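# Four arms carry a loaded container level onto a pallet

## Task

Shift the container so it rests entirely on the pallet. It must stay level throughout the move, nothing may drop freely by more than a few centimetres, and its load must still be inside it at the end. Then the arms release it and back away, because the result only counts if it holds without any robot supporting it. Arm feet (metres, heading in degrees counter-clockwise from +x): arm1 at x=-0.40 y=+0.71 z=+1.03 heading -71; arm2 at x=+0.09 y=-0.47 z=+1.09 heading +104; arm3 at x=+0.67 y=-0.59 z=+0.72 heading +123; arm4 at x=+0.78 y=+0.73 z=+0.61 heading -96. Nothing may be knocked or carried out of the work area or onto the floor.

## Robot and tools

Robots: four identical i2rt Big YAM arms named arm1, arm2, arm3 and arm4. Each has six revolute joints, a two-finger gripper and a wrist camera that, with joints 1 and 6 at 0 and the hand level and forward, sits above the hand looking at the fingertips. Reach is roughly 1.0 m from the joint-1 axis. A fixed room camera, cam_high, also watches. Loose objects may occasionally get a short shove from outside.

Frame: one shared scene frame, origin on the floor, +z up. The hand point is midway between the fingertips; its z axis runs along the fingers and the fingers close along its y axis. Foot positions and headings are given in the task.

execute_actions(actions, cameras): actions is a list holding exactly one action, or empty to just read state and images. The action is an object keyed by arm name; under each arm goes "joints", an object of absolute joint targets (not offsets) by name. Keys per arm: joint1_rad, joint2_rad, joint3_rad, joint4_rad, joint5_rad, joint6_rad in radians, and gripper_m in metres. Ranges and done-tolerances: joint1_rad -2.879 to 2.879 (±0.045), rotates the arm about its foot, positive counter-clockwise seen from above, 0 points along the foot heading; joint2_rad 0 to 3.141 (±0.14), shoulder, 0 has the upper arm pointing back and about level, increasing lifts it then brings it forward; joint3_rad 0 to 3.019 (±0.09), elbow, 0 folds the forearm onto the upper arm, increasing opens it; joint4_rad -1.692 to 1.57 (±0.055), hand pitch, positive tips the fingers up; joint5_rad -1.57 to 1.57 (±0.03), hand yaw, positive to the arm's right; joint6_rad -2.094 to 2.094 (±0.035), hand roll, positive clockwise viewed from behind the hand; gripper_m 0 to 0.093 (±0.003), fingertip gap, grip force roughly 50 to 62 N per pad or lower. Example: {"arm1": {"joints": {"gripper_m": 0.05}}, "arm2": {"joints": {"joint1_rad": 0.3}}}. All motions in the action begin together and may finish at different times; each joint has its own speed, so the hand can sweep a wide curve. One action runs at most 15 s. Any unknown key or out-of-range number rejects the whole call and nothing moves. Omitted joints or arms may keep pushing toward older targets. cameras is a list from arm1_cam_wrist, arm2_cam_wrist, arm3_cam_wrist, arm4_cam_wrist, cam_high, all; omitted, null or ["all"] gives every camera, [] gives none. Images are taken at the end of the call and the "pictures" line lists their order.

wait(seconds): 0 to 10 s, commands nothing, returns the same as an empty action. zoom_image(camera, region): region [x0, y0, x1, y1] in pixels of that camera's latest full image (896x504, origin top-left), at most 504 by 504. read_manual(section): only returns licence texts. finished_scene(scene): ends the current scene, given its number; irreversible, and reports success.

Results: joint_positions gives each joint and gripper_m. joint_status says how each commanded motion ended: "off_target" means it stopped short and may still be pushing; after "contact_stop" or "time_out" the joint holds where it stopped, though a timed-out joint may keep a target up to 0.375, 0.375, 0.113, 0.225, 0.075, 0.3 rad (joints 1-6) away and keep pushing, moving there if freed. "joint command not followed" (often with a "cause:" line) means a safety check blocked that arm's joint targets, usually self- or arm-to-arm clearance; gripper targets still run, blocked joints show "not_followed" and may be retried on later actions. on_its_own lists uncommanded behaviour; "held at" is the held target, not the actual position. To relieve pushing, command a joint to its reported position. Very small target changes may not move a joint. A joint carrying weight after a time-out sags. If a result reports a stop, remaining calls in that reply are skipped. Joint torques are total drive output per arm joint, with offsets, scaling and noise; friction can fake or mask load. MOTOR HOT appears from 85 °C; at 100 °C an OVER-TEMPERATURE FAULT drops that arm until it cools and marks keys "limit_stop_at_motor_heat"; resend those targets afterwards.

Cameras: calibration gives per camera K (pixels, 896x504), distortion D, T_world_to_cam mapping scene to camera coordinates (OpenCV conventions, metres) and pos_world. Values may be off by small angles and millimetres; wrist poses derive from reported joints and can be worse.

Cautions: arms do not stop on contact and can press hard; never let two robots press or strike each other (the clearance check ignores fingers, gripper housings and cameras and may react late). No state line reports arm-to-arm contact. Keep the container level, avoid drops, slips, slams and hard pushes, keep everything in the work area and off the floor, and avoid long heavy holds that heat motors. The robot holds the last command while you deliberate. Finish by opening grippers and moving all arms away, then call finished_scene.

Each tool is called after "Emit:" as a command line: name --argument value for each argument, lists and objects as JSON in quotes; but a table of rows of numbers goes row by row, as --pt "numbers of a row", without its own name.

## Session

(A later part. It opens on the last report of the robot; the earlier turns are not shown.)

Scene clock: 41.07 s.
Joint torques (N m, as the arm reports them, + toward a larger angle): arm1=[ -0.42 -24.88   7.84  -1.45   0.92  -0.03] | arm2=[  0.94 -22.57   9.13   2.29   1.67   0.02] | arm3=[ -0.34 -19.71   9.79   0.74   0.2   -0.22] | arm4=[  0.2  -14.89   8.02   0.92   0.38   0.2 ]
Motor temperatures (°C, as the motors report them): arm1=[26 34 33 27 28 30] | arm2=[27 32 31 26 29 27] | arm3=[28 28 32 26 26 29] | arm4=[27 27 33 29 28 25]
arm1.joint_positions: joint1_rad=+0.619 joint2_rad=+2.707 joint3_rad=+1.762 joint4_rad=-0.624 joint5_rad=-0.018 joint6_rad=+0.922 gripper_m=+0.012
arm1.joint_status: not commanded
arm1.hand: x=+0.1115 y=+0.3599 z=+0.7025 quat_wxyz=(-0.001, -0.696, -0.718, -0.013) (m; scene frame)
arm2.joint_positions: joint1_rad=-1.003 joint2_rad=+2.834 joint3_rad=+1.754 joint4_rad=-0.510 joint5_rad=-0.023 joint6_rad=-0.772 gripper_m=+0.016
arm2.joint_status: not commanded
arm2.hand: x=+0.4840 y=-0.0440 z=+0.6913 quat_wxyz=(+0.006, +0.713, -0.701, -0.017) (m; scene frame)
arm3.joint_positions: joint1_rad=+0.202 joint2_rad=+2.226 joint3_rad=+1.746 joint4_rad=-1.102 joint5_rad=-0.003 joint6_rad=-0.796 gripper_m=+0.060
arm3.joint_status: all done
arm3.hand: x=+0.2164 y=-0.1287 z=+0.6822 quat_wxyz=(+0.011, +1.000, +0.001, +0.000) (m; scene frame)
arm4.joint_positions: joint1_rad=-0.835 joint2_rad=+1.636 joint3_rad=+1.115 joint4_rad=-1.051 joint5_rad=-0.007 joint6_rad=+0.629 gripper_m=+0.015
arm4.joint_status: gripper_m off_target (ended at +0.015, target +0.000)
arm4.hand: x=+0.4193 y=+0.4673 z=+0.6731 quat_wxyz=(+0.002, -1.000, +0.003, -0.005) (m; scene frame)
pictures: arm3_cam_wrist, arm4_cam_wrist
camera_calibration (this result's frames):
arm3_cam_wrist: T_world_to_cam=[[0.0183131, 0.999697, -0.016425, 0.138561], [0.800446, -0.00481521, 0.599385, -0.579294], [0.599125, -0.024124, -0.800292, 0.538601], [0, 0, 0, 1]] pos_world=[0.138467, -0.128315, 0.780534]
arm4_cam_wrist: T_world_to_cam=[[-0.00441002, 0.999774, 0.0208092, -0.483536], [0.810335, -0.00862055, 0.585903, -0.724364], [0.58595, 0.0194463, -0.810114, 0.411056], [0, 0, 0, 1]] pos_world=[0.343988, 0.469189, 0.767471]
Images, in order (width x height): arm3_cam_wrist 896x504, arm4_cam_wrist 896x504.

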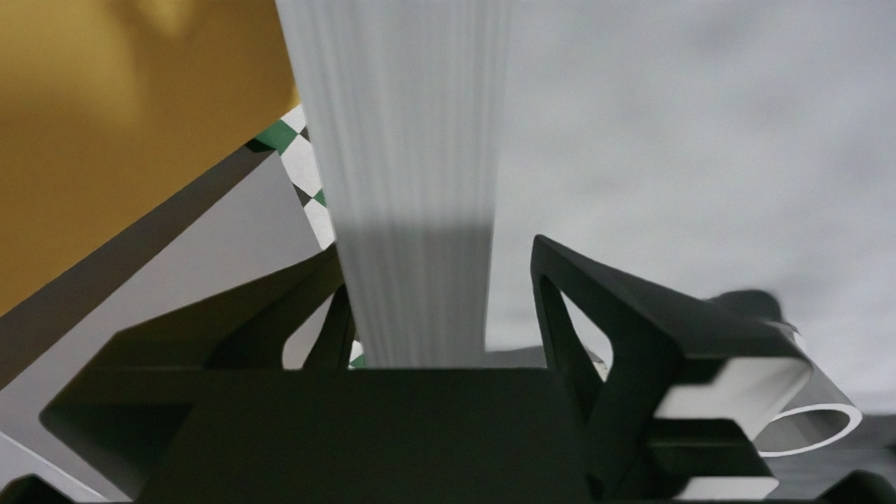

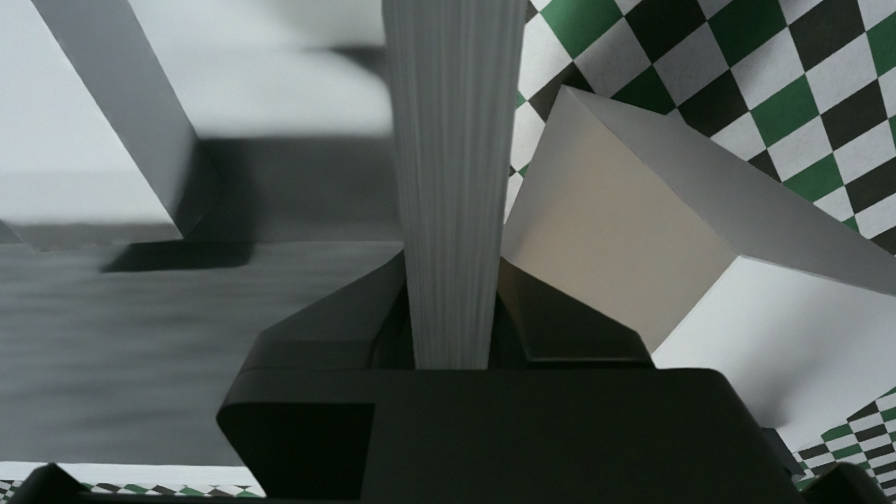

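Emit:
execute_actions --actions '[{"arm3":{"joints":{"gripper_m":0}}}]' --cameras '[]'

Emit:
execute_actions --actions '[{"arm3":{"joints":{"joint2_rad":2.135,"joint3_rad":1.80}},"arm4":{"joints":{"joint2_rad":1.56,"joint3_rad":1.185}},"arm1":{"joints":{"joint2_rad":2.70,"joint3_rad":1.775}},"arm2":{"joints":{"joint2_rad":2.82,"joint3_rad":1.78}}}]' --cameras '[]'

Scene clock: 41.90 s.
Joint torques (N m, as the arm reports them, + toward a larger angle): arm1=[ -0.5  -24.97   7.82  -1.44   0.94  -0.06] | arm2=[  0.92 -22.79   9.13   2.3    1.79   0.02] | arm3=[ -0.32 -19.76   9.85   0.6   -0.24  -0.21] | arm4=[  0.09 -15.75   8.02   0.98   0.33   0.21]
Motor temperatures (°C, as the motors report them): arm1=[26 34 33 27 28 30] | arm2=[27 32 31 26 29 27] | arm3=[28 28 32 26 26 29] | arm4=[27 27 33 29 28 25]
arm1.joint_positions: joint1_rad=+0.621 joint2_rad=+2.707 joint3_rad=+1.762 joint4_rad=-0.626 joint5_rad=-0.018 joint6_rad=+0.924 gripper_m=+0.012
arm1.joint_status: not commanded
arm1.hand: x=+0.1116 y=+0.3611 z=+0.7023 quat_wxyz=(+0.000, -0.696, -0.718, -0.013) (m; scene frame)
arm2.joint_positions: joint1_rad=-1.002 joint2_rad=+2.834 joint3_rad=+1.754 joint4_rad=-0.511 joint5_rad=-0.025 joint6_rad=-0.772 gripper_m=+0.016
arm2.joint_status: not commanded
arm2.hand: x=+0.4830 y=-0.0434 z=+0.6913 quat_wxyz=(+0.006, +0.713, -0.700, -0.018) (m; scene frame)
arm3.joint_positions: joint1_rad=+0.206 joint2_rad=+2.226 joint3_rad=+1.744 joint4_rad=-1.096 joint5_rad=+0.005 joint6_rad=-0.800 gripper_m=+0.012
arm3.joint_status: gripper_m off_target (ended at +0.012, target +0.000)
arm3.hand: x=+0.2151 y=-0.1288 z=+0.6818 quat_wxyz=(+0.006, +1.000, +0.004, +0.001) (m; scene frame)
arm4.joint_positions: joint1_rad=-0.836 joint2_rad=+1.636 joint3_rad=+1.115 joint4_rad=-1.052 joint5_rad=-0.006 joint6_rad=+0.629 gripper_m=+0.015
arm4.joint_status: not commanded
arm4.hand: x=+0.4192 y=+0.4680 z=+0.6731 quat_wxyz=(+0.002, -1.000, +0.004, -0.005) (m; scene frame)
pictures: none
No camera images: the call's "cameras" was empty. Leave "cameras" out to get every camera's image.

Scene clock: 42.53 s.
Joint torques (N m, as the arm reports them, + toward a larger angle): arm1=[ -0.54 -21.54   5.15  -1.37   0.99  -0.05] | arm2=[  0.81 -18.78   5.97   2.29   1.79   0.02] | arm3=[ -0.55 -25.89  13.16   0.46  -0.37  -0.23] | arm4=[  0.36 -21.96  12.02   1.     0.33   0.2 ]
Motor temperatures (°C, as the motors report them): arm1=[26 34 33 27 28 30] | arm2=[27 32 31 26 29 27] | arm3=[28 28 32 26 26 29] | arm4=[27 27 33 29 28 25]
arm1.joint_positions: joint1_rad=+0.621 joint2_rad=+2.710 joint3_rad=+1.762 joint4_rad=-0.626 joint5_rad=-0.019 joint6_rad=+0.924 gripper_m=+0.012
arm1.joint_status: all done
arm1.hand: x=+0.1106 y=+0.3624 z=+0.7005 quat_wxyz=(+0.002, -0.696, -0.718, -0.013) (m; scene frame)
arm2.joint_positions: joint1_rad=-1.002 joint2_rad=+2.836 joint3_rad=+1.754 joint4_rad=-0.511 joint5_rad=-0.025 joint6_rad=-0.772 gripper_m=+0.016
arm2.joint_status: all done
arm2.hand: x=+0.4820 y=-0.0444 z=+0.6898 quat_wxyz=(+0.007, +0.713, -0.700, -0.018) (m; scene frame)
arm3.joint_positions: joint1_rad=+0.206 joint2_rad=+2.223 joint3_rad=+1.744 joint4_rad=-1.095 joint5_rad=+0.007 joint6_rad=-0.800 gripper_m=+0.012
arm3.joint_status: all done
arm3.hand: x=+0.2147 y=-0.1281 z=+0.6835 quat_wxyz=(+0.004, +1.000, +0.004, +0.000) (m; scene frame)
arm4.joint_positions: joint1_rad=-0.836 joint2_rad=+1.631 joint3_rad=+1.115 joint4_rad=-1.052 joint5_rad=-0.006 joint6_rad=+0.629 gripper_m=+0.015
arm4.joint_status: all done
arm4.hand: x=+0.4189 y=+0.4678 z=+0.6752 quat_wxyz=(+0.001, -1.000, +0.004, -0.003) (m; scene frame)
pictures: none
No camera images: the call's "cameras" was empty. Leave "cameras" out to get every camera's image.

Release arm2 and arm1 (open; fingers remain straddling so I can see any rotation).

Emit:
execute_actions --actions '[{"arm1":{"joints":{"gripper_m":0.05,"joint4_rad":-0.626,"joint5_rad":-0.015}},"arm2":{"joints":{"gripper_m":0.05,"joint4_rad":-0.511,"joint5_rad":-0.02}}}]'

Scene clock: 43.23 s.
Joint torques (N m, as the arm reports them, + toward a larger angle): arm1=[ -0.4  -21.48   5.16  -0.13   0.17  -0.05] | arm2=[  0.7  -18.8    5.94   0.7   -0.13   0.02] | arm3=[ -0.53 -25.86  13.16   0.37  -0.48  -0.19] | arm4=[  0.67 -21.83  11.76   0.95   0.49   0.19]
Motor temperatures (°C, as the motors report them): arm1=[26 34 33 27 28 30] | arm2=[27 32 31 26 29 27] | arm3=[28 28 32 26 26 29] | arm4=[27 27 34 29 28 25]
arm1.joint_positions: joint1_rad=+0.620 joint2_rad=+2.709 joint3_rad=+1.762 joint4_rad=-0.626 joint5_rad=-0.018 joint6_rad=+0.924 gripper_m=+0.050
arm1.joint_status: all done
arm1.hand: x=+0.1104 y=+0.3612 z=+0.7012 quat_wxyz=(+0.001, -0.697, -0.717, -0.012) (m; scene frame)
arm2.joint_positions: joint1_rad=-1.001 joint2_rad=+2.835 joint3_rad=+1.756 joint4_rad=-0.514 joint5_rad=-0.020 joint6_rad=-0.772 gripper_m=+0.050
arm2.joint_status: all done
arm2.hand: x=+0.4833 y=-0.0442 z=+0.6911 quat_wxyz=(+0.007, +0.714, -0.700, -0.015) (m; scene frame)
arm3.joint_positions: joint1_rad=+0.206 joint2_rad=+2.223 joint3_rad=+1.744 joint4_rad=-1.092 joint5_rad=+0.009 joint6_rad=-0.796 gripper_m=+0.012
arm3.joint_status: not commanded
arm3.hand: x=+0.2143 y=-0.1274 z=+0.6835 quat_wxyz=(+0.002, +1.000, +0.002, +0.000) (m; scene frame)
arm4.joint_positions: joint1_rad=-0.836 joint2_rad=+1.631 joint3_rad=+1.115 joint4_rad=-1.053 joint5_rad=-0.010 joint6_rad=+0.629 gripper_m=+0.015
arm4.joint_status: not commanded
arm4.hand: x=+0.4195 y=+0.4675 z=+0.6752 quat_wxyz=(+0.000, -1.000, +0.004, -0.005) (m; scene frame)
pictures: arm1_cam_wrist, arm2_cam_wrist, arm3_cam_wrist, arm4_cam_wrist, cam_high
camera_calibration (this result's frames):
arm1_cam_wrist: T_world_to_cam=[[-0.999412, -0.0308319, -0.0149764, 0.126969], [-0.0336416, 0.798585, 0.600941, -0.703138], [-0.00656821, 0.601092, -0.799153, 0.466726], [0, 0, 0, 1]] pos_world=[0.106305, 0.284885, 0.797431]
arm2_cam_wrist: T_world_to_cam=[[0.999222, 0.0179606, -0.0350984, -0.459206], [0.0348131, -0.819799, 0.571592, -0.443942], [-0.0185076, -0.572369, -0.819787, 0.671971], [0, 0, 0, 1]] pos_world=[0.48674, 0.0289203, 0.788509]
arm3_cam_wrist: T_world_to_cam=[[0.0145295, 0.999894, 0.000866491, 0.126343], [0.800099, -0.012146, 0.599745, -0.579532], [0.599692, -0.00802074, -0.80019, 0.542686], [0, 0, 0, 1]] pos_world=[0.136403, -0.129016, 0.781714]
arm4_cam_wrist: T_world_to_cam=[[-0.0028608, 0.99985, 0.0170961, -0.48193], [0.81069, -0.00769041, 0.585425, -0.725995], [0.585469, 0.0155344, -0.810546, 0.414982], [0, 0, 0, 1]] pos_world=[0.344219, 0.469828, 0.769616]
Images, in order (width x height): arm1_cam_wrist 896x504, arm2_cam_wrist 896x504, arm3_cam_wrist 896x504, arm4_cam_wrist 896x504, cam_high 896x504.

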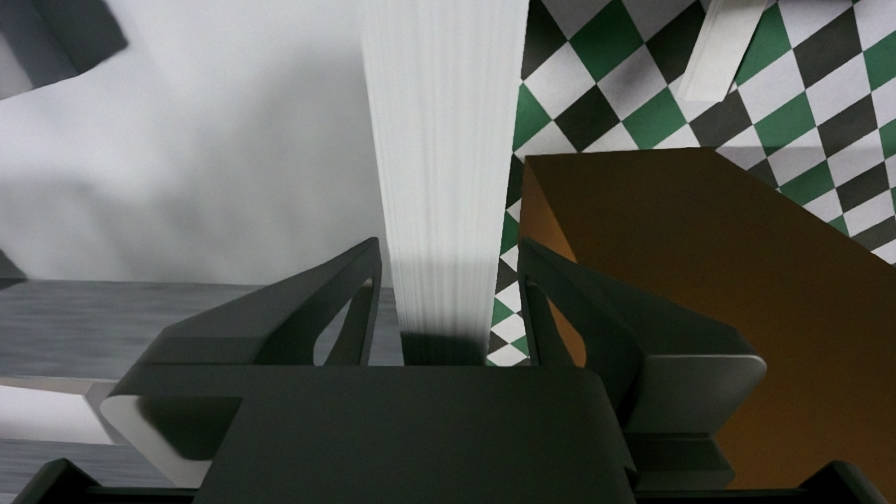

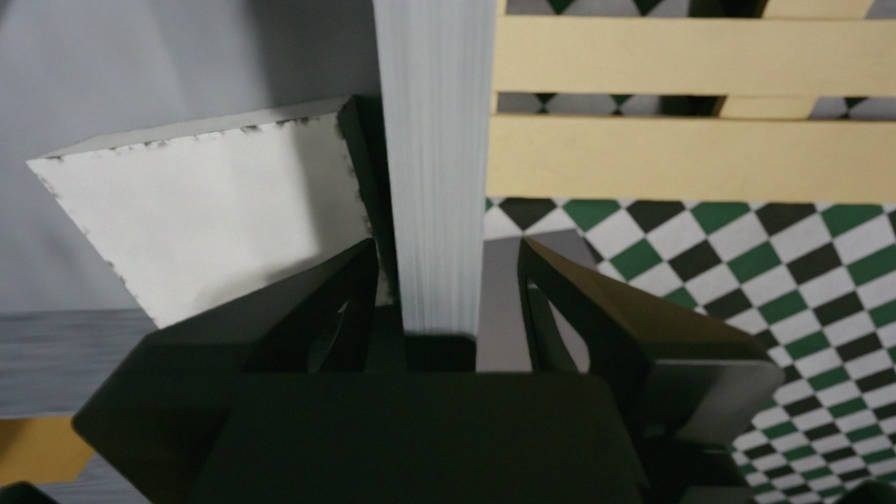

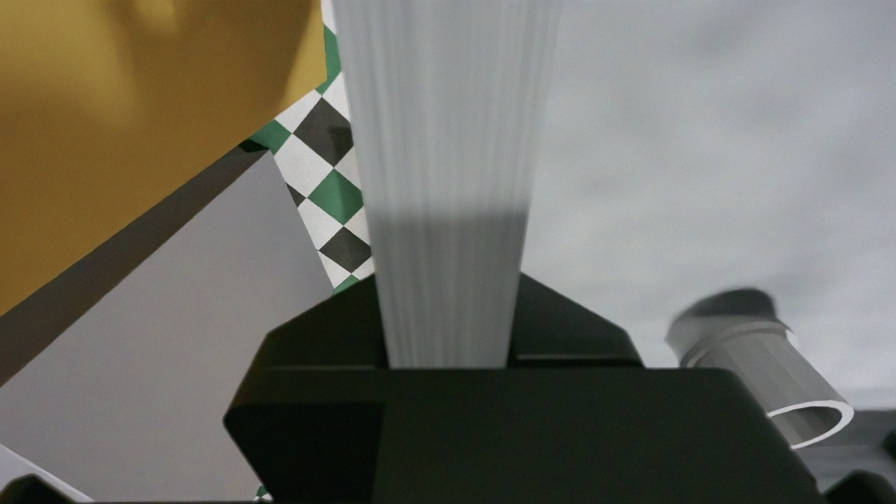

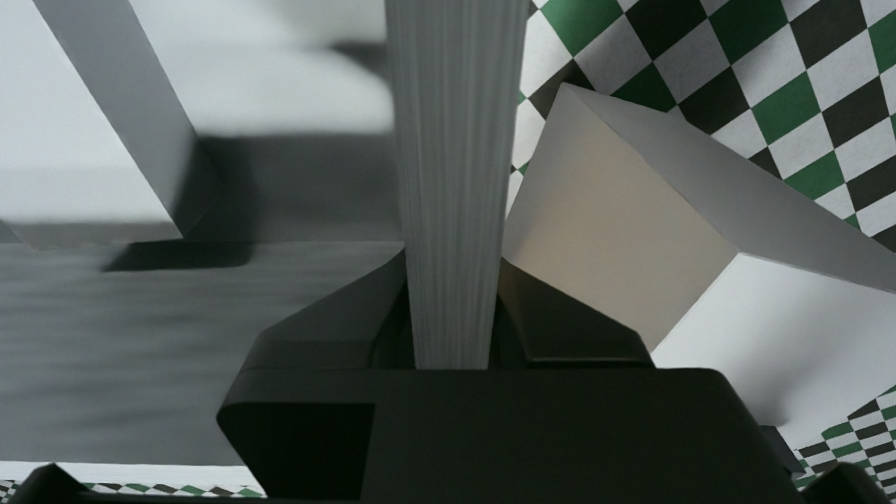

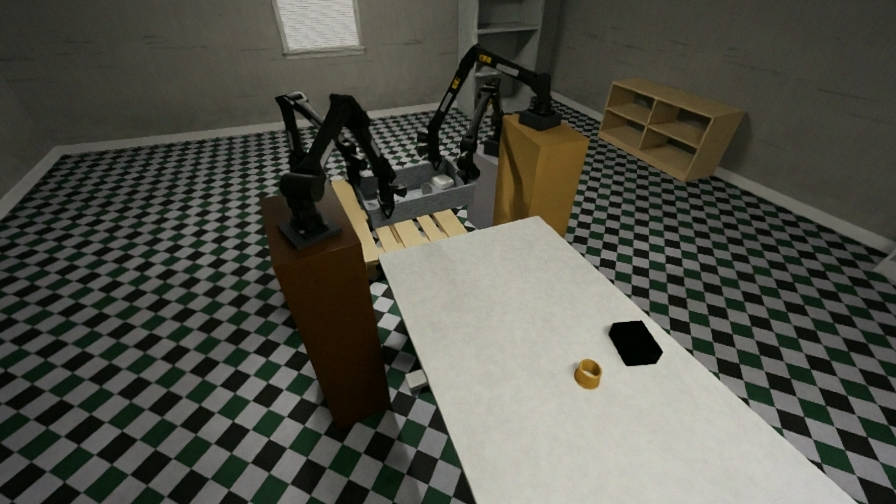

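Emit:
zoom_image --camera "cam_high" --region '[340, 140, 500, 250]'

Region (340, 140, 500, 250) of cam_high's 896x504 image, scaled by 3.150, with more detail than that image has; it fills the top 346 rows of this view, and the rest is white.

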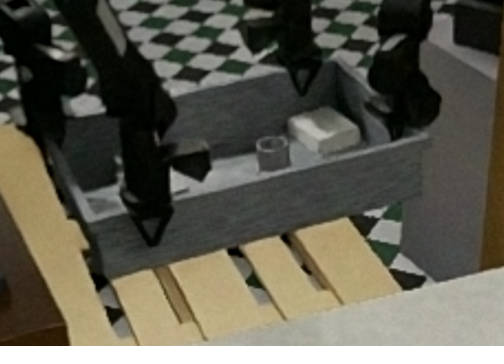

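Emit:
execute_actions --actions '[{"arm1":{"joints":{"gripper_m":0.07,"joint2_rad":2.49,"joint3_rad":1.68,"joint4_rad":-0.733}},"arm2":{"joints":{"gripper_m":0.065,"joint2_rad":2.59,"joint3_rad":1.60,"joint4_rad":-0.546}}}]' --cameras '[]'

Scene clock: 44.93 s.
Joint torques (N m, as the arm reports them, + toward a larger angle): arm1=[ -0.47 -18.86   5.87  -0.32   0.16  -0.06] | arm2=[  0.7  -16.14   5.21   0.64  -0.13   0.03] | arm3=[ -0.61 -26.12  13.26   0.23  -0.54  -0.22] | arm4=[  0.44 -22.48  12.04   0.98   0.49   0.21]
Motor temperatures (°C, as the motors report them): arm1=[26 34 32 27 28 30] | arm2=[27 32 31 26 29 27] | arm3=[28 29 33 26 26 29] | arm4=[27 27 34 29 28 25]
arm1.joint_positions: joint1_rad=+0.620 joint2_rad=+2.467 joint3_rad=+1.672 joint4_rad=-0.726 joint5_rad=-0.017 joint6_rad=+0.924 gripper_m=+0.070
arm1.joint_status: all done
arm1.hand: x=+0.1280 y=+0.3473 z=+0.8251 quat_wxyz=(-0.024, -0.696, -0.717, -0.016) (m; scene frame)
arm2.joint_positions: joint1_rad=-1.001 joint2_rad=+2.568 joint3_rad=+1.599 joint4_rad=-0.543 joint5_rad=-0.020 joint6_rad=-0.772 gripper_m=+0.065
arm2.joint_status: all done
arm2.hand: x=+0.5032 y=-0.0247 z=+0.8120 quat_wxyz=(-0.033, +0.713, -0.700, -0.016) (m; scene frame)
arm3.joint_positions: joint1_rad=+0.207 joint2_rad=+2.223 joint3_rad=+1.744 joint4_rad=-1.091 joint5_rad=+0.010 joint6_rad=-0.796 gripper_m=+0.012
arm3.joint_status: not commanded
arm3.hand: x=+0.2141 y=-0.1272 z=+0.6835 quat_wxyz=(+0.002, +1.000, +0.002, +0.000) (m; scene frame)
arm4.joint_positions: joint1_rad=-0.836 joint2_rad=+1.631 joint3_rad=+1.115 joint4_rad=-1.053 joint5_rad=-0.010 joint6_rad=+0.630 gripper_m=+0.015
arm4.joint_status: not commanded
arm4.hand: x=+0.4195 y=+0.4675 z=+0.6752 quat_wxyz=(+0.000, -1.000, +0.004, -0.005) (m; scene frame)
pictures: none
No camera images: the call's "cameras" was empty. Leave "cameras" out to get every camera's image.

Emit:
execute_actions --actions '[{"arm1":{"joints":{"joint1_rad":-0.4,"joint2_rad":1.1,"joint3_rad":1.2,"joint4_rad":-1.2,"joint6_rad":0}},"arm2":{"joints":{"joint2_rad":1.1,"joint3_rad":1.3,"joint4_rad":-1.2,"joint6_rad":0}},"arm3":{"joints":{"joint4_rad":-1.14,"joint5_rad":0.05}},"arm4":{"joints":{"joint2_rad":1.516,"joint3_rad":1.229,"joint4_rad":-1.11,"joint5_rad":-0.045}}}]' --cameras '["cam_high"]'

Emit:
zoom_image --camera "cam_high" --region '[340, 140, 500, 250]'

Scene clock: 47.00 s.
Joint torques (N m, as the arm reports them, + toward a larger angle): arm1=[-0.18 -7.17  8.17  0.26 -0.11 -0.22] | arm2=[ 0.63 -5.15  9.47  1.42 -0.07  0.22] | arm3=[ -1.05 -25.6   13.16  -0.47  -0.27  -0.27] | arm4=[  0.42 -22.74  14.81   0.9    0.39   0.16]
Motor temperatures (°C, as the motors report them): arm1=[26 34 32 27 28 30] | arm2=[27 32 31 26 28 27] | arm3=[28 30 33 26 26 29] | arm4=[27 28 35 29 28 25]
arm1.joint_positions: joint1_rad=-0.397 joint2_rad=+1.095 joint3_rad=+1.204 joint4_rad=-1.190 joint5_rad=-0.013 joint6_rad=+0.016 gripper_m=+0.070
arm1.joint_status: all done
arm1.hand: x=-0.4222 y=+0.3101 z=+1.3483 quat_wxyz=(-0.173, -0.712, -0.659, +0.167) (m; scene frame)
arm2.joint_positions: joint1_rad=-1.001 joint2_rad=+1.097 joint3_rad=+1.292 joint4_rad=-1.191 joint5_rad=-0.020 joint6_rad=-0.013 gripper_m=+0.065
arm2.joint_status: all done
arm2.hand: x=+0.3750 y=-0.1717 z=+1.4582 quat_wxyz=(-0.259, +0.388, -0.876, -0.126) (m; scene frame)
arm3.joint_positions: joint1_rad=+0.207 joint2_rad=+2.223 joint3_rad=+1.744 joint4_rad=-1.121 joint5_rad=+0.056 joint6_rad=-0.793 gripper_m=+0.012
arm3.joint_status: all done
arm3.hand: x=+0.2247 y=-0.1271 z=+0.6838 quat_wxyz=(-0.004, +1.000, +0.002, +0.027) (m; scene frame)
arm4.joint_positions: joint1_rad=-0.836 joint2_rad=+1.597 joint3_rad=+1.122 joint4_rad=-1.111 joint5_rad=-0.053 joint6_rad=+0.632 gripper_m=+0.015
arm4.joint_status: joint3_rad time_out (moved +0.007 of +0.114); the others done
arm4.on_its_own: joint3_rad reads +1.122 and still pushes toward +1.229 since a time_out
arm4.hand: x=+0.4316 y=+0.4668 z=+0.6918 quat_wxyz=(-0.012, -1.000, +0.006, -0.024) (m; scene frame)
pictures: cam_high
Images, in order (width x height): cam_high 896x504.

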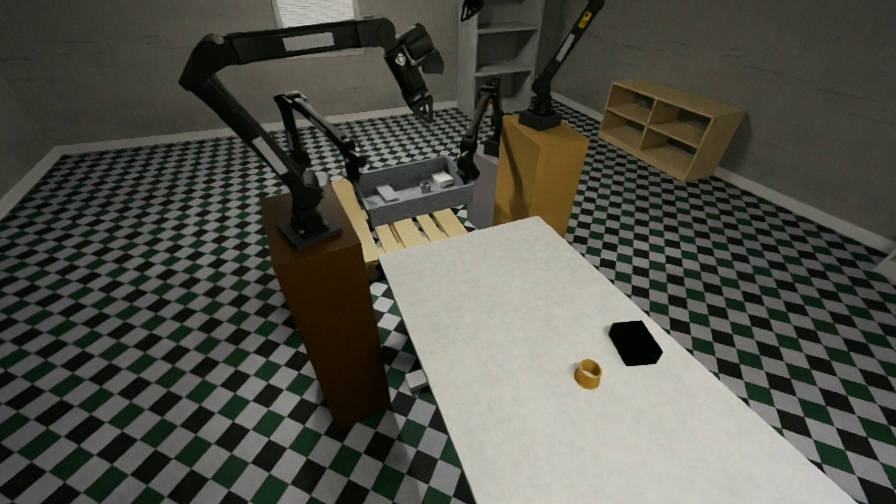

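Region (340, 140, 500, 250) of cam_high's 896x504 image, scaled by 3.150, with more detail than that image has; it fills the top 346 rows of this view, and the rest is white.

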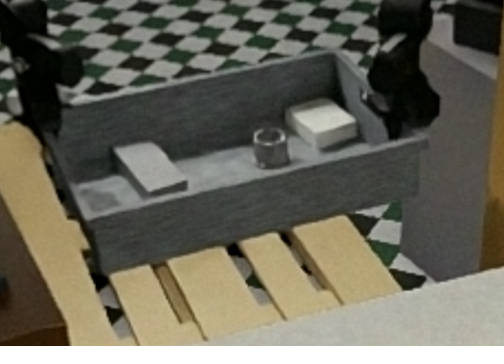

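Emit:
execute_actions --actions '[{"arm2":{"joints":{"joint1_rad":0.3}},"arm3":{"joints":{"joint1_rad":0.025,"joint2_rad":2.09,"joint3_rad":1.39,"joint4_rad":-0.805,"joint5_rad":0.055,"joint6_rad":-0.975}},"arm4":{"joints":{"joint1_rad":-0.575,"joint2_rad":1.445,"joint3_rad":0.81,"joint4_rad":-0.88,"joint5_rad":-0.05,"joint6_rad":0.90}}}]' --cameras '[]'

Scene clock: 49.27 s.
Joint torques (N m, as the arm reports them, + toward a larger angle): arm1=[-0.26 -6.91  8.14  0.26 -0.11 -0.22] | arm2=[ 0.15 -4.97  9.46  1.42 -0.03  0.21] | arm3=[ -0.39 -21.11  10.41  -0.12  -1.09  -0.18] | arm4=[ -0.94 -15.51   9.67   0.17   0.44   0.  ]
Motor temperatures (°C, as the motors report them): arm1=[26 34 33 27 28 30] | arm2=[27 31 31 26 28 27] | arm3=[28 30 33 26 26 29] | arm4=[27 28 35 29 28 25]
arm1.joint_positions: joint1_rad=-0.397 joint2_rad=+1.095 joint3_rad=+1.204 joint4_rad=-1.190 joint5_rad=-0.013 joint6_rad=+0.016 gripper_m=+0.070
arm1.joint_status: not commanded
arm1.hand: x=-0.4222 y=+0.3101 z=+1.3483 quat_wxyz=(-0.173, -0.712, -0.659, +0.167) (m; scene frame)
arm2.joint_positions: joint1_rad=+0.299 joint2_rad=+1.097 joint3_rad=+1.292 joint4_rad=-1.191 joint5_rad=-0.020 joint6_rad=-0.011 gripper_m=+0.065
arm2.joint_status: all done
arm2.hand: x=-0.1285 y=-0.1235 z=+1.4598 quat_wxyz=(-0.137, +0.839, -0.461, -0.255) (m; scene frame)
arm3.joint_positions: joint1_rad=+0.031 joint2_rad=+2.150 joint3_rad=+1.342 joint4_rad=-0.803 joint5_rad=+0.078 joint6_rad=-0.967 gripper_m=+0.012
arm3.joint_status: all done
arm3.hand: x=+0.3701 y=-0.1362 z=+0.6031 quat_wxyz=(+0.000, +0.999, +0.001, +0.040) (m; scene frame)
arm4.joint_positions: joint1_rad=-0.570 joint2_rad=+1.497 joint3_rad=+0.757 joint4_rad=-0.865 joint5_rad=-0.059 joint6_rad=+0.900 gripper_m=+0.015
arm4.joint_status: all done
arm4.hand: x=+0.5767 y=+0.4620 z=+0.6159 quat_wxyz=(+0.000, -0.999, +0.007, -0.036) (m; scene frame)
pictures: none
No camera images: the call's "cameras" was empty. Leave "cameras" out to get every camera's image.

Emit:
execute_actions --actions '[{"arm3":{"joints":{"joint1_rad":-0.207,"joint2_rad":2.225,"joint3_rad":1.19,"joint4_rad":-0.465,"joint5_rad":0.055,"joint6_rad":-1.205}},"arm4":{"joints":{"joint1_rad":-0.18,"joint2_rad":1.62,"joint3_rad":0.58,"joint4_rad":-0.478,"joint5_rad":-0.06,"joint6_rad":1.295}}}]' --cameras '[]'

Scene clock: 50.67 s.
Joint torques (N m, as the arm reports them, + toward a larger angle): arm1=[-0.21 -6.93  8.18  0.27 -0.12 -0.22] | arm2=[ 0.1  -4.96  9.45  1.42 -0.03  0.21] | arm3=[ -0.43 -19.66   7.62  -0.19  -1.09  -0.19] | arm4=[ -0.29 -12.41   7.18   0.82  -0.07   0.  ]
Motor temperatures (°C, as the motors report them): arm1=[26 33 33 27 28 30] | arm2=[27 31 31 26 28 27] | arm3=[28 30 33 26 26 29] | arm4=[27 28 35 29 28 25]
arm1.joint_positions: joint1_rad=-0.397 joint2_rad=+1.095 joint3_rad=+1.204 joint4_rad=-1.190 joint5_rad=-0.013 joint6_rad=+0.016 gripper_m=+0.070
arm1.joint_status: not commanded
arm1.hand: x=-0.4222 y=+0.3101 z=+1.3483 quat_wxyz=(-0.173, -0.712, -0.659, +0.167) (m; scene frame)
arm2.joint_positions: joint1_rad=+0.299 joint2_rad=+1.097 joint3_rad=+1.292 joint4_rad=-1.191 joint5_rad=-0.020 joint6_rad=-0.011 gripper_m=+0.065
arm2.joint_status: not commanded
arm2.hand: x=-0.1285 y=-0.1235 z=+1.4598 quat_wxyz=(-0.137, +0.839, -0.461, -0.255) (m; scene frame)
arm3.joint_positions: joint1_rad=-0.199 joint2_rad=+2.285 joint3_rad=+1.150 joint4_rad=-0.461 joint5_rad=+0.076 joint6_rad=-1.193 gripper_m=+0.013
arm3.joint_status: all done
arm3.hand: x=+0.5036 y=-0.1411 z=+0.4943 quat_wxyz=(+0.003, +0.999, -0.001, +0.037) (m; scene frame)
arm4.joint_positions: joint1_rad=-0.179 joint2_rad=+1.649 joint3_rad=+0.526 joint4_rad=-0.478 joint5_rad=-0.057 joint6_rad=+1.295 gripper_m=+0.015
arm4.joint_status: all done
arm4.hand: x=+0.7107 y=+0.4608 z=+0.5195 quat_wxyz=(+0.011, -0.999, +0.009, -0.034) (m; scene frame)
pictures: none
No camera images: the call's "cameras" was empty. Leave "cameras" out to get every camera's image.

Emit:
execute_actions --actions '[{"arm3":{"joints":{"joint1_rad":-0.458,"joint2_rad":2.45,"joint3_rad":1.195,"joint4_rad":-0.236,"joint5_rad":0.055,"joint6_rad":-1.455}},"arm4":{"joints":{"joint1_rad":0.246,"joint2_rad":2.0,"joint3_rad":0.585,"joint4_rad":-0.066,"joint5_rad":-0.068,"joint6_rad":1.715}}}]' --cameras '["cam_high","arm3_cam_wrist","arm4_cam_wrist"]'

Scene clock: 52.17 s.
Joint torques (N m, as the arm reports them, + toward a larger angle): arm1=[-0.21 -6.92  8.13  0.25 -0.12 -0.22] | arm2=[ 0.15 -4.87  9.44  1.42 -0.03  0.21] | arm3=[  0.3  -19.81   6.    -0.12  -0.94  -0.18] | arm4=[ -1.76 -14.71   4.49   1.38  -0.36  -0.2 ]
Motor temperatures (°C, as the motors report them): arm1=[26 33 33 27 28 30] | arm2=[27 31 31 26 28 27] | arm3=[28 30 33 26 27 29] | arm4=[27 28 35 29 28 25]
arm1.joint_positions: joint1_rad=-0.397 joint2_rad=+1.095 joint3_rad=+1.204 joint4_rad=-1.190 joint5_rad=-0.013 joint6_rad=+0.016 gripper_m=+0.070
arm1.joint_status: not commanded
arm1.hand: x=-0.4222 y=+0.3101 z=+1.3483 quat_wxyz=(-0.173, -0.712, -0.659, +0.167) (m; scene frame)
arm2.joint_positions: joint1_rad=+0.299 joint2_rad=+1.097 joint3_rad=+1.292 joint4_rad=-1.191 joint5_rad=-0.020 joint6_rad=-0.011 gripper_m=+0.065
arm2.joint_status: not commanded
arm2.hand: x=-0.1285 y=-0.1235 z=+1.4598 quat_wxyz=(-0.137, +0.839, -0.461, -0.255) (m; scene frame)
arm3.joint_positions: joint1_rad=-0.456 joint2_rad=+2.508 joint3_rad=+1.150 joint4_rad=-0.228 joint5_rad=+0.074 joint6_rad=-1.449 gripper_m=+0.013
arm3.joint_status: all done
arm3.hand: x=+0.6254 y=-0.1474 z=+0.3944 quat_wxyz=(+0.008, +0.999, -0.002, +0.034) (m; scene frame)
arm4.joint_positions: joint1_rad=+0.258 joint2_rad=+2.031 joint3_rad=+0.534 joint4_rad=-0.079 joint5_rad=-0.059 joint6_rad=+1.733 gripper_m=+0.015
arm4.joint_status: all done
arm4.hand: x=+0.8318 y=+0.4563 z=+0.4200 quat_wxyz=(+0.012, -0.999, +0.009, -0.031) (m; scene frame)
pictures: arm3_cam_wrist, arm4_cam_wrist, cam_high
camera_calibration (this result's frames):
arm3_cam_wrist: T_world_to_cam=[[0.0228798, 0.999694, -0.00935977, 0.139464], [0.757072, -0.011211, 0.653235, -0.729283], [0.652931, -0.0220319, -0.757097, 0.012349], [0, 0, 0, 1]] pos_world=[0.540866, -0.147325, 0.487048]
arm4_cam_wrist: T_world_to_cam=[[0.00461446, 0.999186, 0.0400746, -0.480817], [0.778146, -0.028758, 0.627425, -0.891892], [0.628067, 0.0282887, -0.777645, -0.0881277], [0, 0, 0, 1]] pos_world=[0.751591, 0.45727, 0.510332]
Images, in order (width x height): arm3_cam_wrist 896x504, arm4_cam_wrist 896x504, cam_high 896x504.

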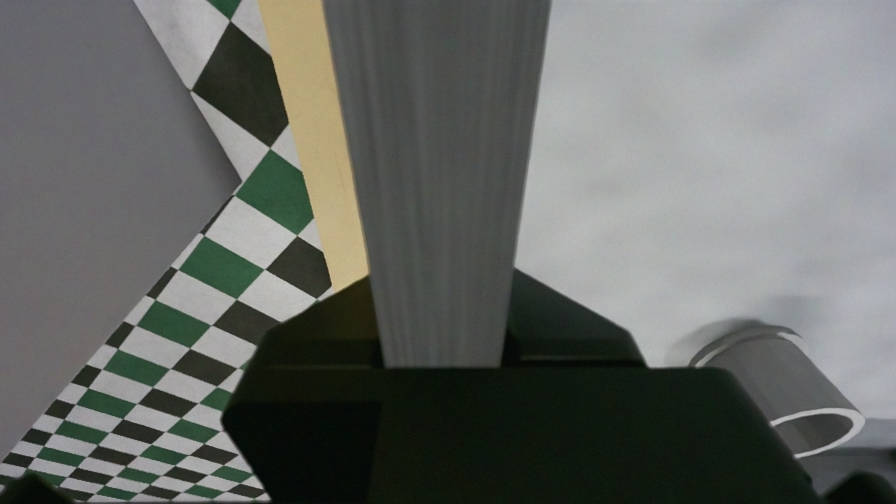

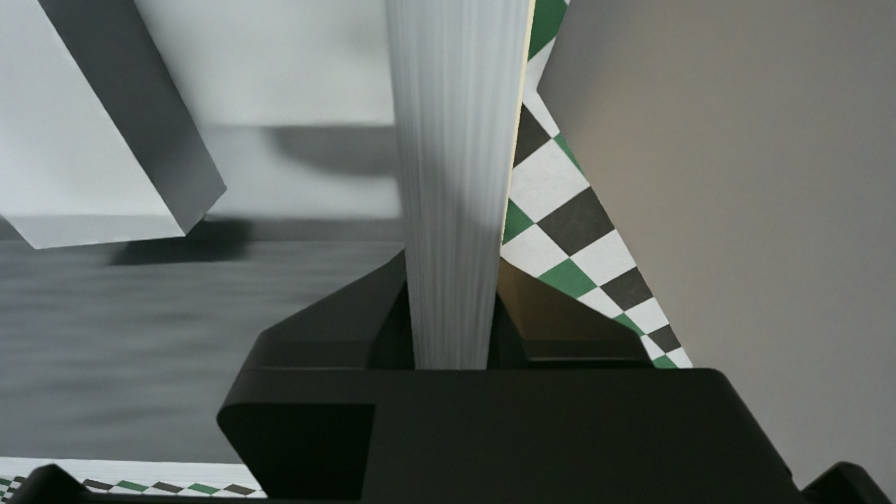

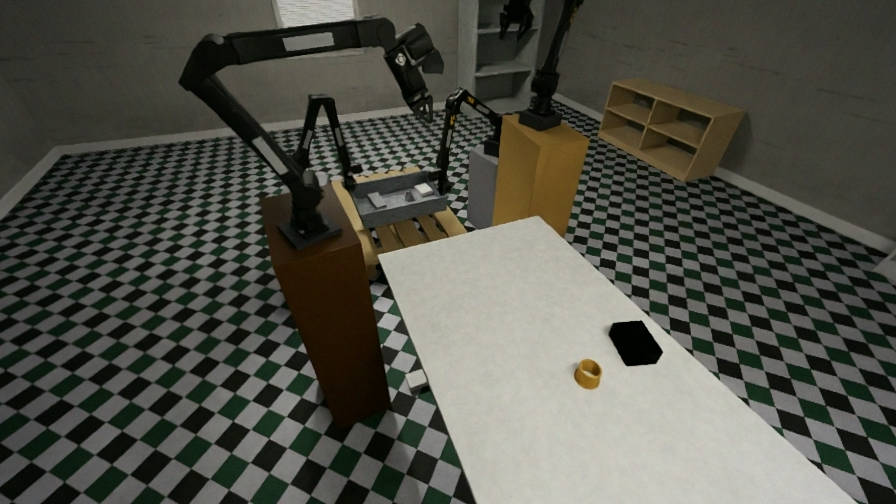

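Emit:
execute_actions --actions '[{"arm3":{"joints":{"joint1_rad":-0.44,"joint2_rad":2.705,"joint3_rad":1.28,"joint4_rad":-0.065,"joint6_rad":-1.435}},"arm4":{"joints":{"joint1_rad":0.222,"joint2_rad":2.35,"joint3_rad":0.785,"joint4_rad":0.092,"joint6_rad":1.69}}}]' --cameras '["cam_high","arm3_cam_wrist","arm4_cam_wrist"]'

Emit:
zoom_image --camera "cam_high" --region '[320, 150, 480, 260]'

Scene clock: 54.73 s.
Joint torques (N m, as the arm reports them, + toward a larger angle): arm1=[-0.2  -6.88  8.16  0.25 -0.12 -0.23] | arm2=[ 0.14 -4.93  9.47  1.41 -0.03  0.21] | arm3=[ -0.98 -18.91   4.43   0.07  -0.92  -0.49] | arm4=[ -2.53 -20.14   1.6    1.43  -0.35  -0.52]
Motor temperatures (°C, as the motors report them): arm1=[26 33 33 27 28 30] | arm2=[27 30 31 26 28 27] | arm3=[28 31 32 26 27 29] | arm4=[27 28 34 29 28 25]
arm1.joint_positions: joint1_rad=-0.397 joint2_rad=+1.095 joint3_rad=+1.204 joint4_rad=-1.190 joint5_rad=-0.013 joint6_rad=+0.016 gripper_m=+0.070
arm1.joint_status: not commanded
arm1.hand: x=-0.4222 y=+0.3101 z=+1.3483 quat_wxyz=(-0.173, -0.712, -0.659, +0.167) (m; scene frame)
arm2.joint_positions: joint1_rad=+0.299 joint2_rad=+1.097 joint3_rad=+1.292 joint4_rad=-1.191 joint5_rad=-0.020 joint6_rad=-0.011 gripper_m=+0.065
arm2.joint_status: not commanded
arm2.hand: x=-0.1285 y=-0.1235 z=+1.4598 quat_wxyz=(-0.137, +0.839, -0.461, -0.255) (m; scene frame)
arm3.joint_positions: joint1_rad=-0.425 joint2_rad=+2.766 joint3_rad=+1.236 joint4_rad=-0.061 joint5_rad=+0.073 joint6_rad=-1.399 gripper_m=+0.013
arm3.joint_status: joint6_rad time_out (moved +0.050 of +0.014); the others done
arm3.on_its_own: joint6_rad reads -1.399 and still pushes toward -1.435 since a time_out
arm3.hand: x=+0.6159 y=-0.1847 z=+0.2926 quat_wxyz=(+0.010, +0.999, -0.011, +0.034) (m; scene frame)
arm4.joint_positions: joint1_rad=+0.243 joint2_rad=+2.402 joint3_rad=+0.758 joint4_rad=+0.077 joint5_rad=-0.059 joint6_rad=+1.737 gripper_m=+0.015
arm4.joint_status: joint6_rad time_out (moved +0.005 of -0.043); the others done
arm4.on_its_own: joint6_rad reads +1.737 and still pushes toward +1.690 since a time_out
arm4.hand: x=+0.8335 y=+0.4148 z=+0.3155 quat_wxyz=(+0.007, -0.999, +0.019, -0.032) (m; scene frame)
pictures: arm3_cam_wrist, arm4_cam_wrist, cam_high
camera_calibration (this result's frames):
arm3_cam_wrist: T_world_to_cam=[[0.0414255, 0.99907, -0.0119305, 0.165205], [0.756593, -0.0235681, 0.653461, -0.658142], [0.652572, -0.0360965, -0.756866, -0.0617494], [0, 0, 0, 1]] pos_world=[0.531398, -0.182791, 0.385305]
arm4_cam_wrist: T_world_to_cam=[[0.024817, 0.999161, 0.0325901, -0.449594], [0.776669, -0.0397958, 0.62865, -0.823445], [0.629419, 0.0097105, -0.777005, -0.16299], [0, 0, 0, 1]] pos_world=[0.753291, 0.41803, 0.405667]
Images, in order (width x height): arm3_cam_wrist 896x504, arm4_cam_wrist 896x504, cam_high 896x504.

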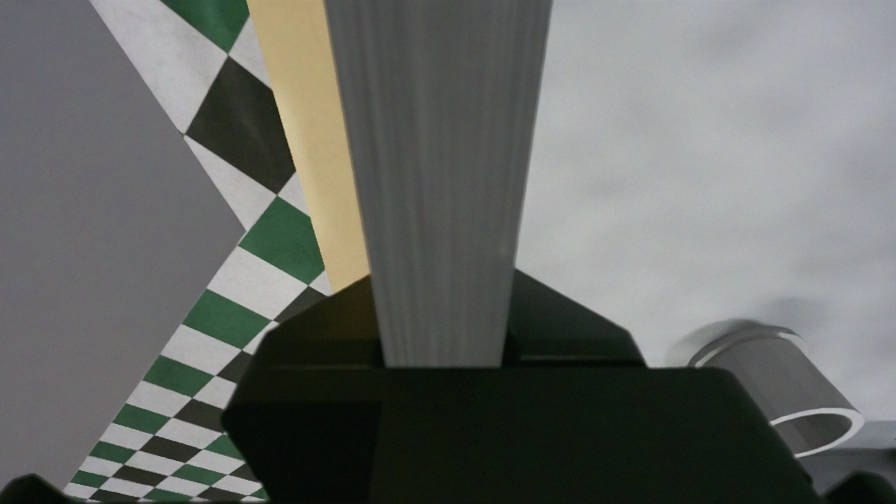

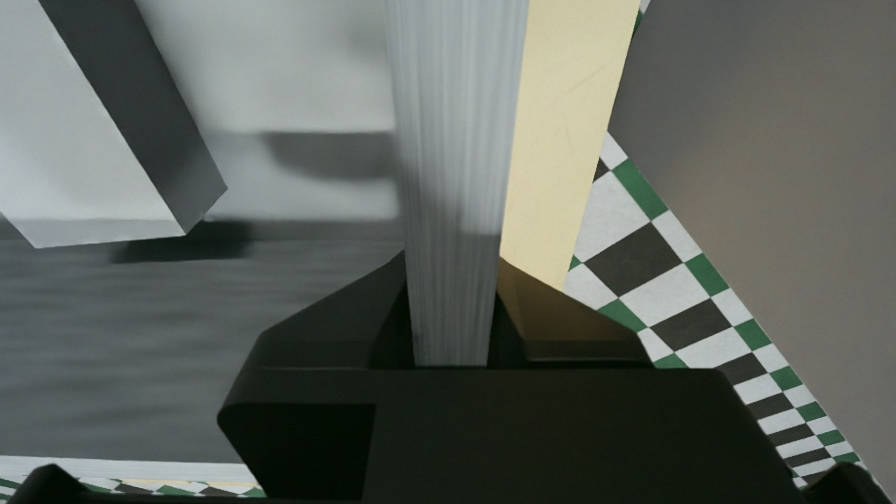

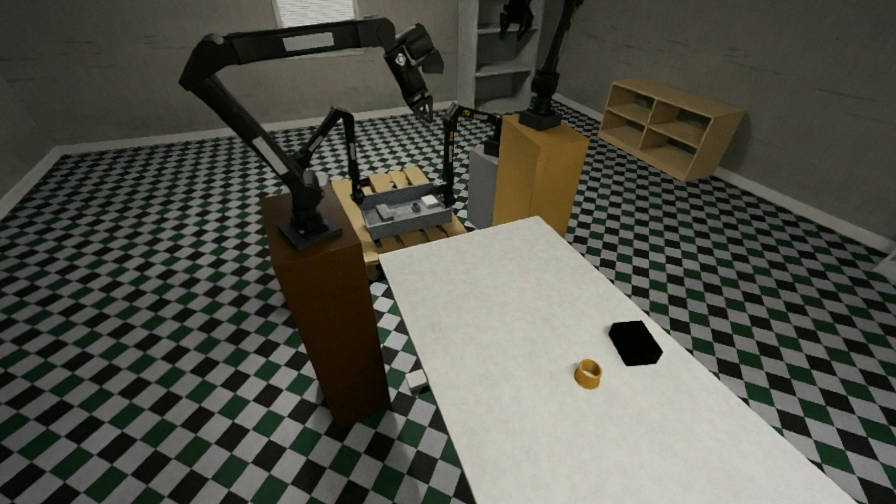

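Region (320, 150, 480, 260) of cam_high's 896x504 image, scaled by 3.150, with more detail than that image has; it fills the top 346 rows of this view, and the rest is white.

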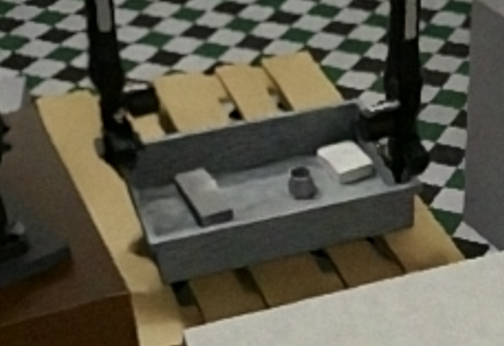

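Emit:
execute_actions --actions '[{"arm3":{"joints":{"joint1_rad":-0.432,"joint2_rad":2.86,"joint3_rad":1.425,"joint4_rad":-0.05,"joint6_rad":-1.41}},"arm4":{"joints":{"joint1_rad":0.24,"joint2_rad":2.525,"joint3_rad":0.895,"joint4_rad":0.16,"joint6_rad":1.735}}}]' --cameras '["cam_high"]'

Emit:
zoom_image --camera "cam_high" --region '[320, 150, 480, 260]'

Scene clock: 56.00 s.
Joint torques (N m, as the arm reports them, + toward a larger angle): arm1=[-0.25 -6.91  8.18  0.27 -0.12 -0.22] | arm2=[ 0.04 -4.93  9.45  1.41 -0.03  0.21] | arm3=[ -0.12 -19.9    3.71  -0.07  -0.86  -0.29] | arm4=[ -1.3  -22.09   0.95   1.26  -0.35  -0.13]
Motor temperatures (°C, as the motors report them): arm1=[26 32 33 27 28 30] | arm2=[27 30 32 26 28 27] | arm3=[28 31 32 26 27 29] | arm4=[27 28 34 29 28 25]
arm1.joint_positions: joint1_rad=-0.397 joint2_rad=+1.095 joint3_rad=+1.204 joint4_rad=-1.190 joint5_rad=-0.013 joint6_rad=+0.016 gripper_m=+0.070
arm1.joint_status: not commanded
arm1.hand: x=-0.4222 y=+0.3101 z=+1.3483 quat_wxyz=(-0.173, -0.712, -0.659, +0.167) (m; scene frame)
arm2.joint_positions: joint1_rad=+0.299 joint2_rad=+1.097 joint3_rad=+1.292 joint4_rad=-1.191 joint5_rad=-0.020 joint6_rad=-0.011 gripper_m=+0.065
arm2.joint_status: not commanded
arm2.hand: x=-0.1285 y=-0.1235 z=+1.4598 quat_wxyz=(-0.137, +0.839, -0.461, -0.255) (m; scene frame)
arm3.joint_positions: joint1_rad=-0.421 joint2_rad=+2.928 joint3_rad=+1.384 joint4_rad=-0.047 joint5_rad=+0.071 joint6_rad=-1.389 gripper_m=+0.013
arm3.joint_status: all done
arm3.hand: x=+0.6137 y=-0.1841 z=+0.2306 quat_wxyz=(+0.010, +0.999, -0.014, +0.034) (m; scene frame)
arm4.joint_positions: joint1_rad=+0.244 joint2_rad=+2.588 joint3_rad=+0.867 joint4_rad=+0.147 joint5_rad=-0.059 joint6_rad=+1.746 gripper_m=+0.015
arm4.joint_status: all done
arm4.hand: x=+0.8347 y=+0.4140 z=+0.2549 quat_wxyz=(+0.011, -0.999, +0.022, -0.031) (m; scene frame)
pictures: cam_high
Images, in order (width x height): cam_high 896x504.

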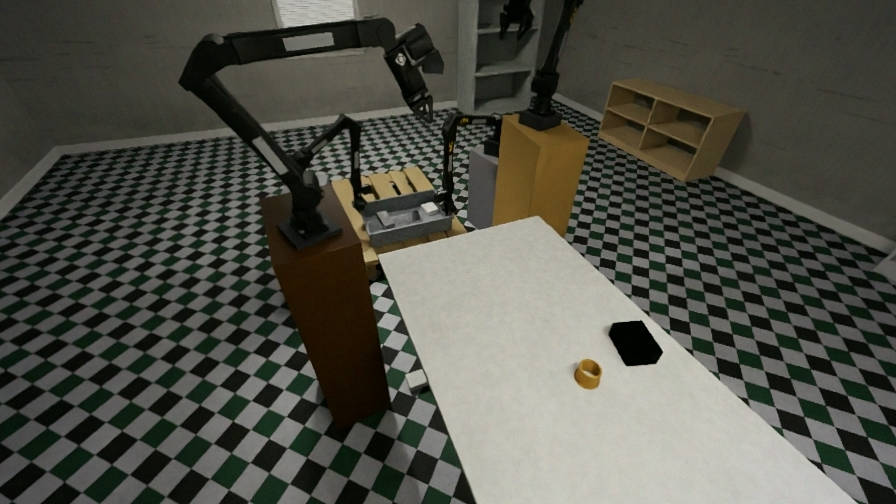

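Region (320, 150, 480, 260) of cam_high's 896x504 image, scaled by 3.150, with more detail than that image has; it fills the top 346 rows of this view, and the rest is white.

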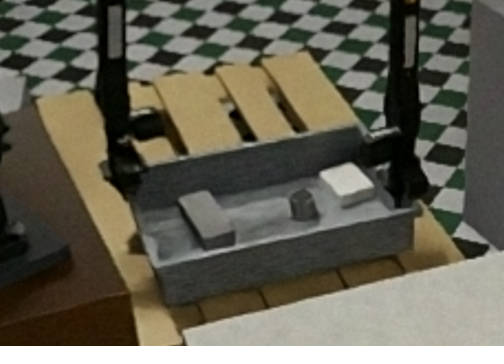

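Emit:
execute_actions --actions '[{"arm3":{"joints":{"joint2_rad":2.94,"joint3_rad":1.51,"joint6_rad":-1.40}},"arm4":{"joints":{"joint2_rad":2.605,"joint3_rad":0.955,"joint4_rad":0.19,"joint6_rad":1.74}}}]' --cameras '[]'

Scene clock: 56.93 s.
Joint torques (N m, as the arm reports them, + toward a larger angle): arm1=[-0.23 -6.95  8.17  0.26 -0.12 -0.22] | arm2=[ 0.17 -4.91  9.47  1.43 -0.03  0.21] | arm3=[ -0.38 -19.78   4.61  -0.14  -0.81  -0.23] | arm4=[ -1.6  -21.89   1.31   1.61  -0.35  -0.14]
Motor temperatures (°C, as the motors report them): arm1=[26 32 33 27 28 30] | arm2=[27 30 32 26 28 27] | arm3=[28 31 32 26 27 29] | arm4=[27 28 34 29 28 25]
arm1.joint_positions: joint1_rad=-0.397 joint2_rad=+1.095 joint3_rad=+1.204 joint4_rad=-1.190 joint5_rad=-0.013 joint6_rad=+0.016 gripper_m=+0.070
arm1.joint_status: not commanded
arm1.hand: x=-0.4222 y=+0.3101 z=+1.3483 quat_wxyz=(-0.173, -0.712, -0.659, +0.167) (m; scene frame)
arm2.joint_positions: joint1_rad=+0.299 joint2_rad=+1.097 joint3_rad=+1.292 joint4_rad=-1.191 joint5_rad=-0.020 joint6_rad=-0.011 gripper_m=+0.065
arm2.joint_status: not commanded
arm2.hand: x=-0.1285 y=-0.1235 z=+1.4598 quat_wxyz=(-0.137, +0.839, -0.461, -0.255) (m; scene frame)
arm3.joint_positions: joint1_rad=-0.420 joint2_rad=+3.003 joint3_rad=+1.462 joint4_rad=-0.047 joint5_rad=+0.070 joint6_rad=-1.384 gripper_m=+0.013
arm3.joint_status: all done
arm3.hand: x=+0.6125 y=-0.1823 z=+0.2016 quat_wxyz=(+0.008, +0.999, -0.016, +0.033) (m; scene frame)
arm4.joint_positions: joint1_rad=+0.245 joint2_rad=+2.667 joint3_rad=+0.920 joint4_rad=+0.170 joint5_rad=-0.059 joint6_rad=+1.750 gripper_m=+0.015
arm4.joint_status: all done
arm4.hand: x=+0.8350 y=+0.4144 z=+0.2281 quat_wxyz=(+0.012, -0.999, +0.024, -0.031) (m; scene frame)
pictures: none
No camera images: the call's "cameras" was empty. Leave "cameras" out to get every camera's image.

Emit:
execute_actions --actions '[{"arm3":{"joints":{"joint2_rad":3.012,"joint3_rad":1.59}},"arm4":{"joints":{"joint2_rad":2.685,"joint3_rad":1.018,"joint4_rad":0.215}}}]' --cameras '["cam_high"]'

Emit:
zoom_image --camera "cam_high" --region '[320, 150, 480, 260]'

Scene clock: 58.87 s.
Joint torques (N m, as the arm reports them, + toward a larger angle): arm1=[-0.2  -6.91  8.17  0.25 -0.11 -0.22] | arm2=[ 0.11 -4.95  9.45  1.42 -0.04  0.21] | arm3=[ -0.55 -14.68   9.84   0.05   0.05  -0.27] | arm4=[ -1.05 -16.67   4.63   2.27  -0.3   -0.17]
Motor temperatures (°C, as the motors report them): arm1=[26 32 33 27 27 30] | arm2=[27 30 32 26 28 27] | arm3=[28 31 32 26 27 29] | arm4=[27 28 33 29 28 25]
arm1.joint_positions: joint1_rad=-0.397 joint2_rad=+1.095 joint3_rad=+1.204 joint4_rad=-1.190 joint5_rad=-0.013 joint6_rad=+0.016 gripper_m=+0.070
arm1.joint_status: not commanded
arm1.hand: x=-0.4222 y=+0.3101 z=+1.3483 quat_wxyz=(-0.173, -0.712, -0.659, +0.167) (m; scene frame)
arm2.joint_positions: joint1_rad=+0.299 joint2_rad=+1.097 joint3_rad=+1.292 joint4_rad=-1.191 joint5_rad=-0.020 joint6_rad=-0.011 gripper_m=+0.065
arm2.joint_status: not commanded
arm2.hand: x=-0.1285 y=-0.1235 z=+1.4598 quat_wxyz=(-0.137, +0.839, -0.461, -0.255) (m; scene frame)
arm3.joint_positions: joint1_rad=-0.420 joint2_rad=+3.011 joint3_rad=+1.475 joint4_rad=-0.050 joint5_rad=+0.054 joint6_rad=-1.379 gripper_m=+0.013
arm3.joint_status: joint3_rad time_out (moved +0.013 of +0.128); the others done
arm3.on_its_own: joint3_rad reads +1.475 and still pushes toward +1.587 since a time_out
arm3.hand: x=+0.6093 y=-0.1807 z=+0.1984 quat_wxyz=(+0.009, +0.999, -0.019, +0.025) (m; scene frame)
arm4.joint_positions: joint1_rad=+0.248 joint2_rad=+2.691 joint3_rad=+0.938 joint4_rad=+0.177 joint5_rad=-0.060 joint6_rad=+1.757 gripper_m=+0.015
arm4.joint_status: all done
arm4.hand: x=+0.8362 y=+0.4142 z=+0.2195 quat_wxyz=(+0.012, -0.999, +0.026, -0.032) (m; scene frame)
pictures: cam_high
Images, in order (width x height): cam_high 896x504.

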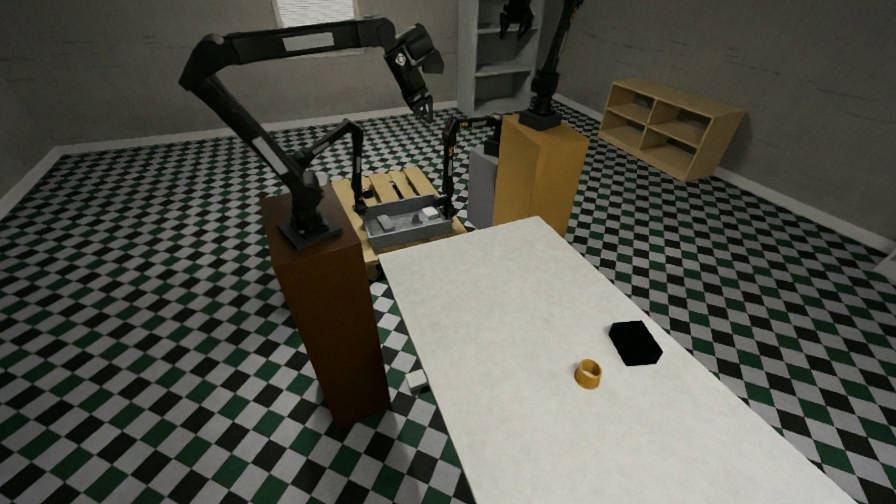

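Region (320, 150, 480, 260) of cam_high's 896x504 image, scaled by 3.150, with more detail than that image has; it fills the top 346 rows of this view, and the rest is white.

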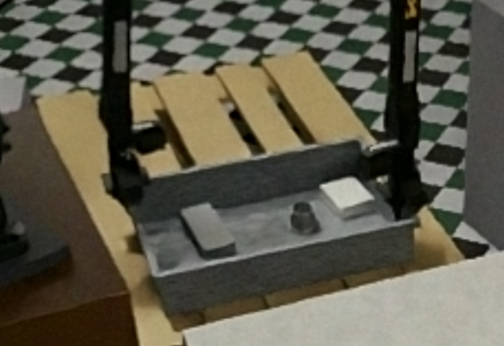

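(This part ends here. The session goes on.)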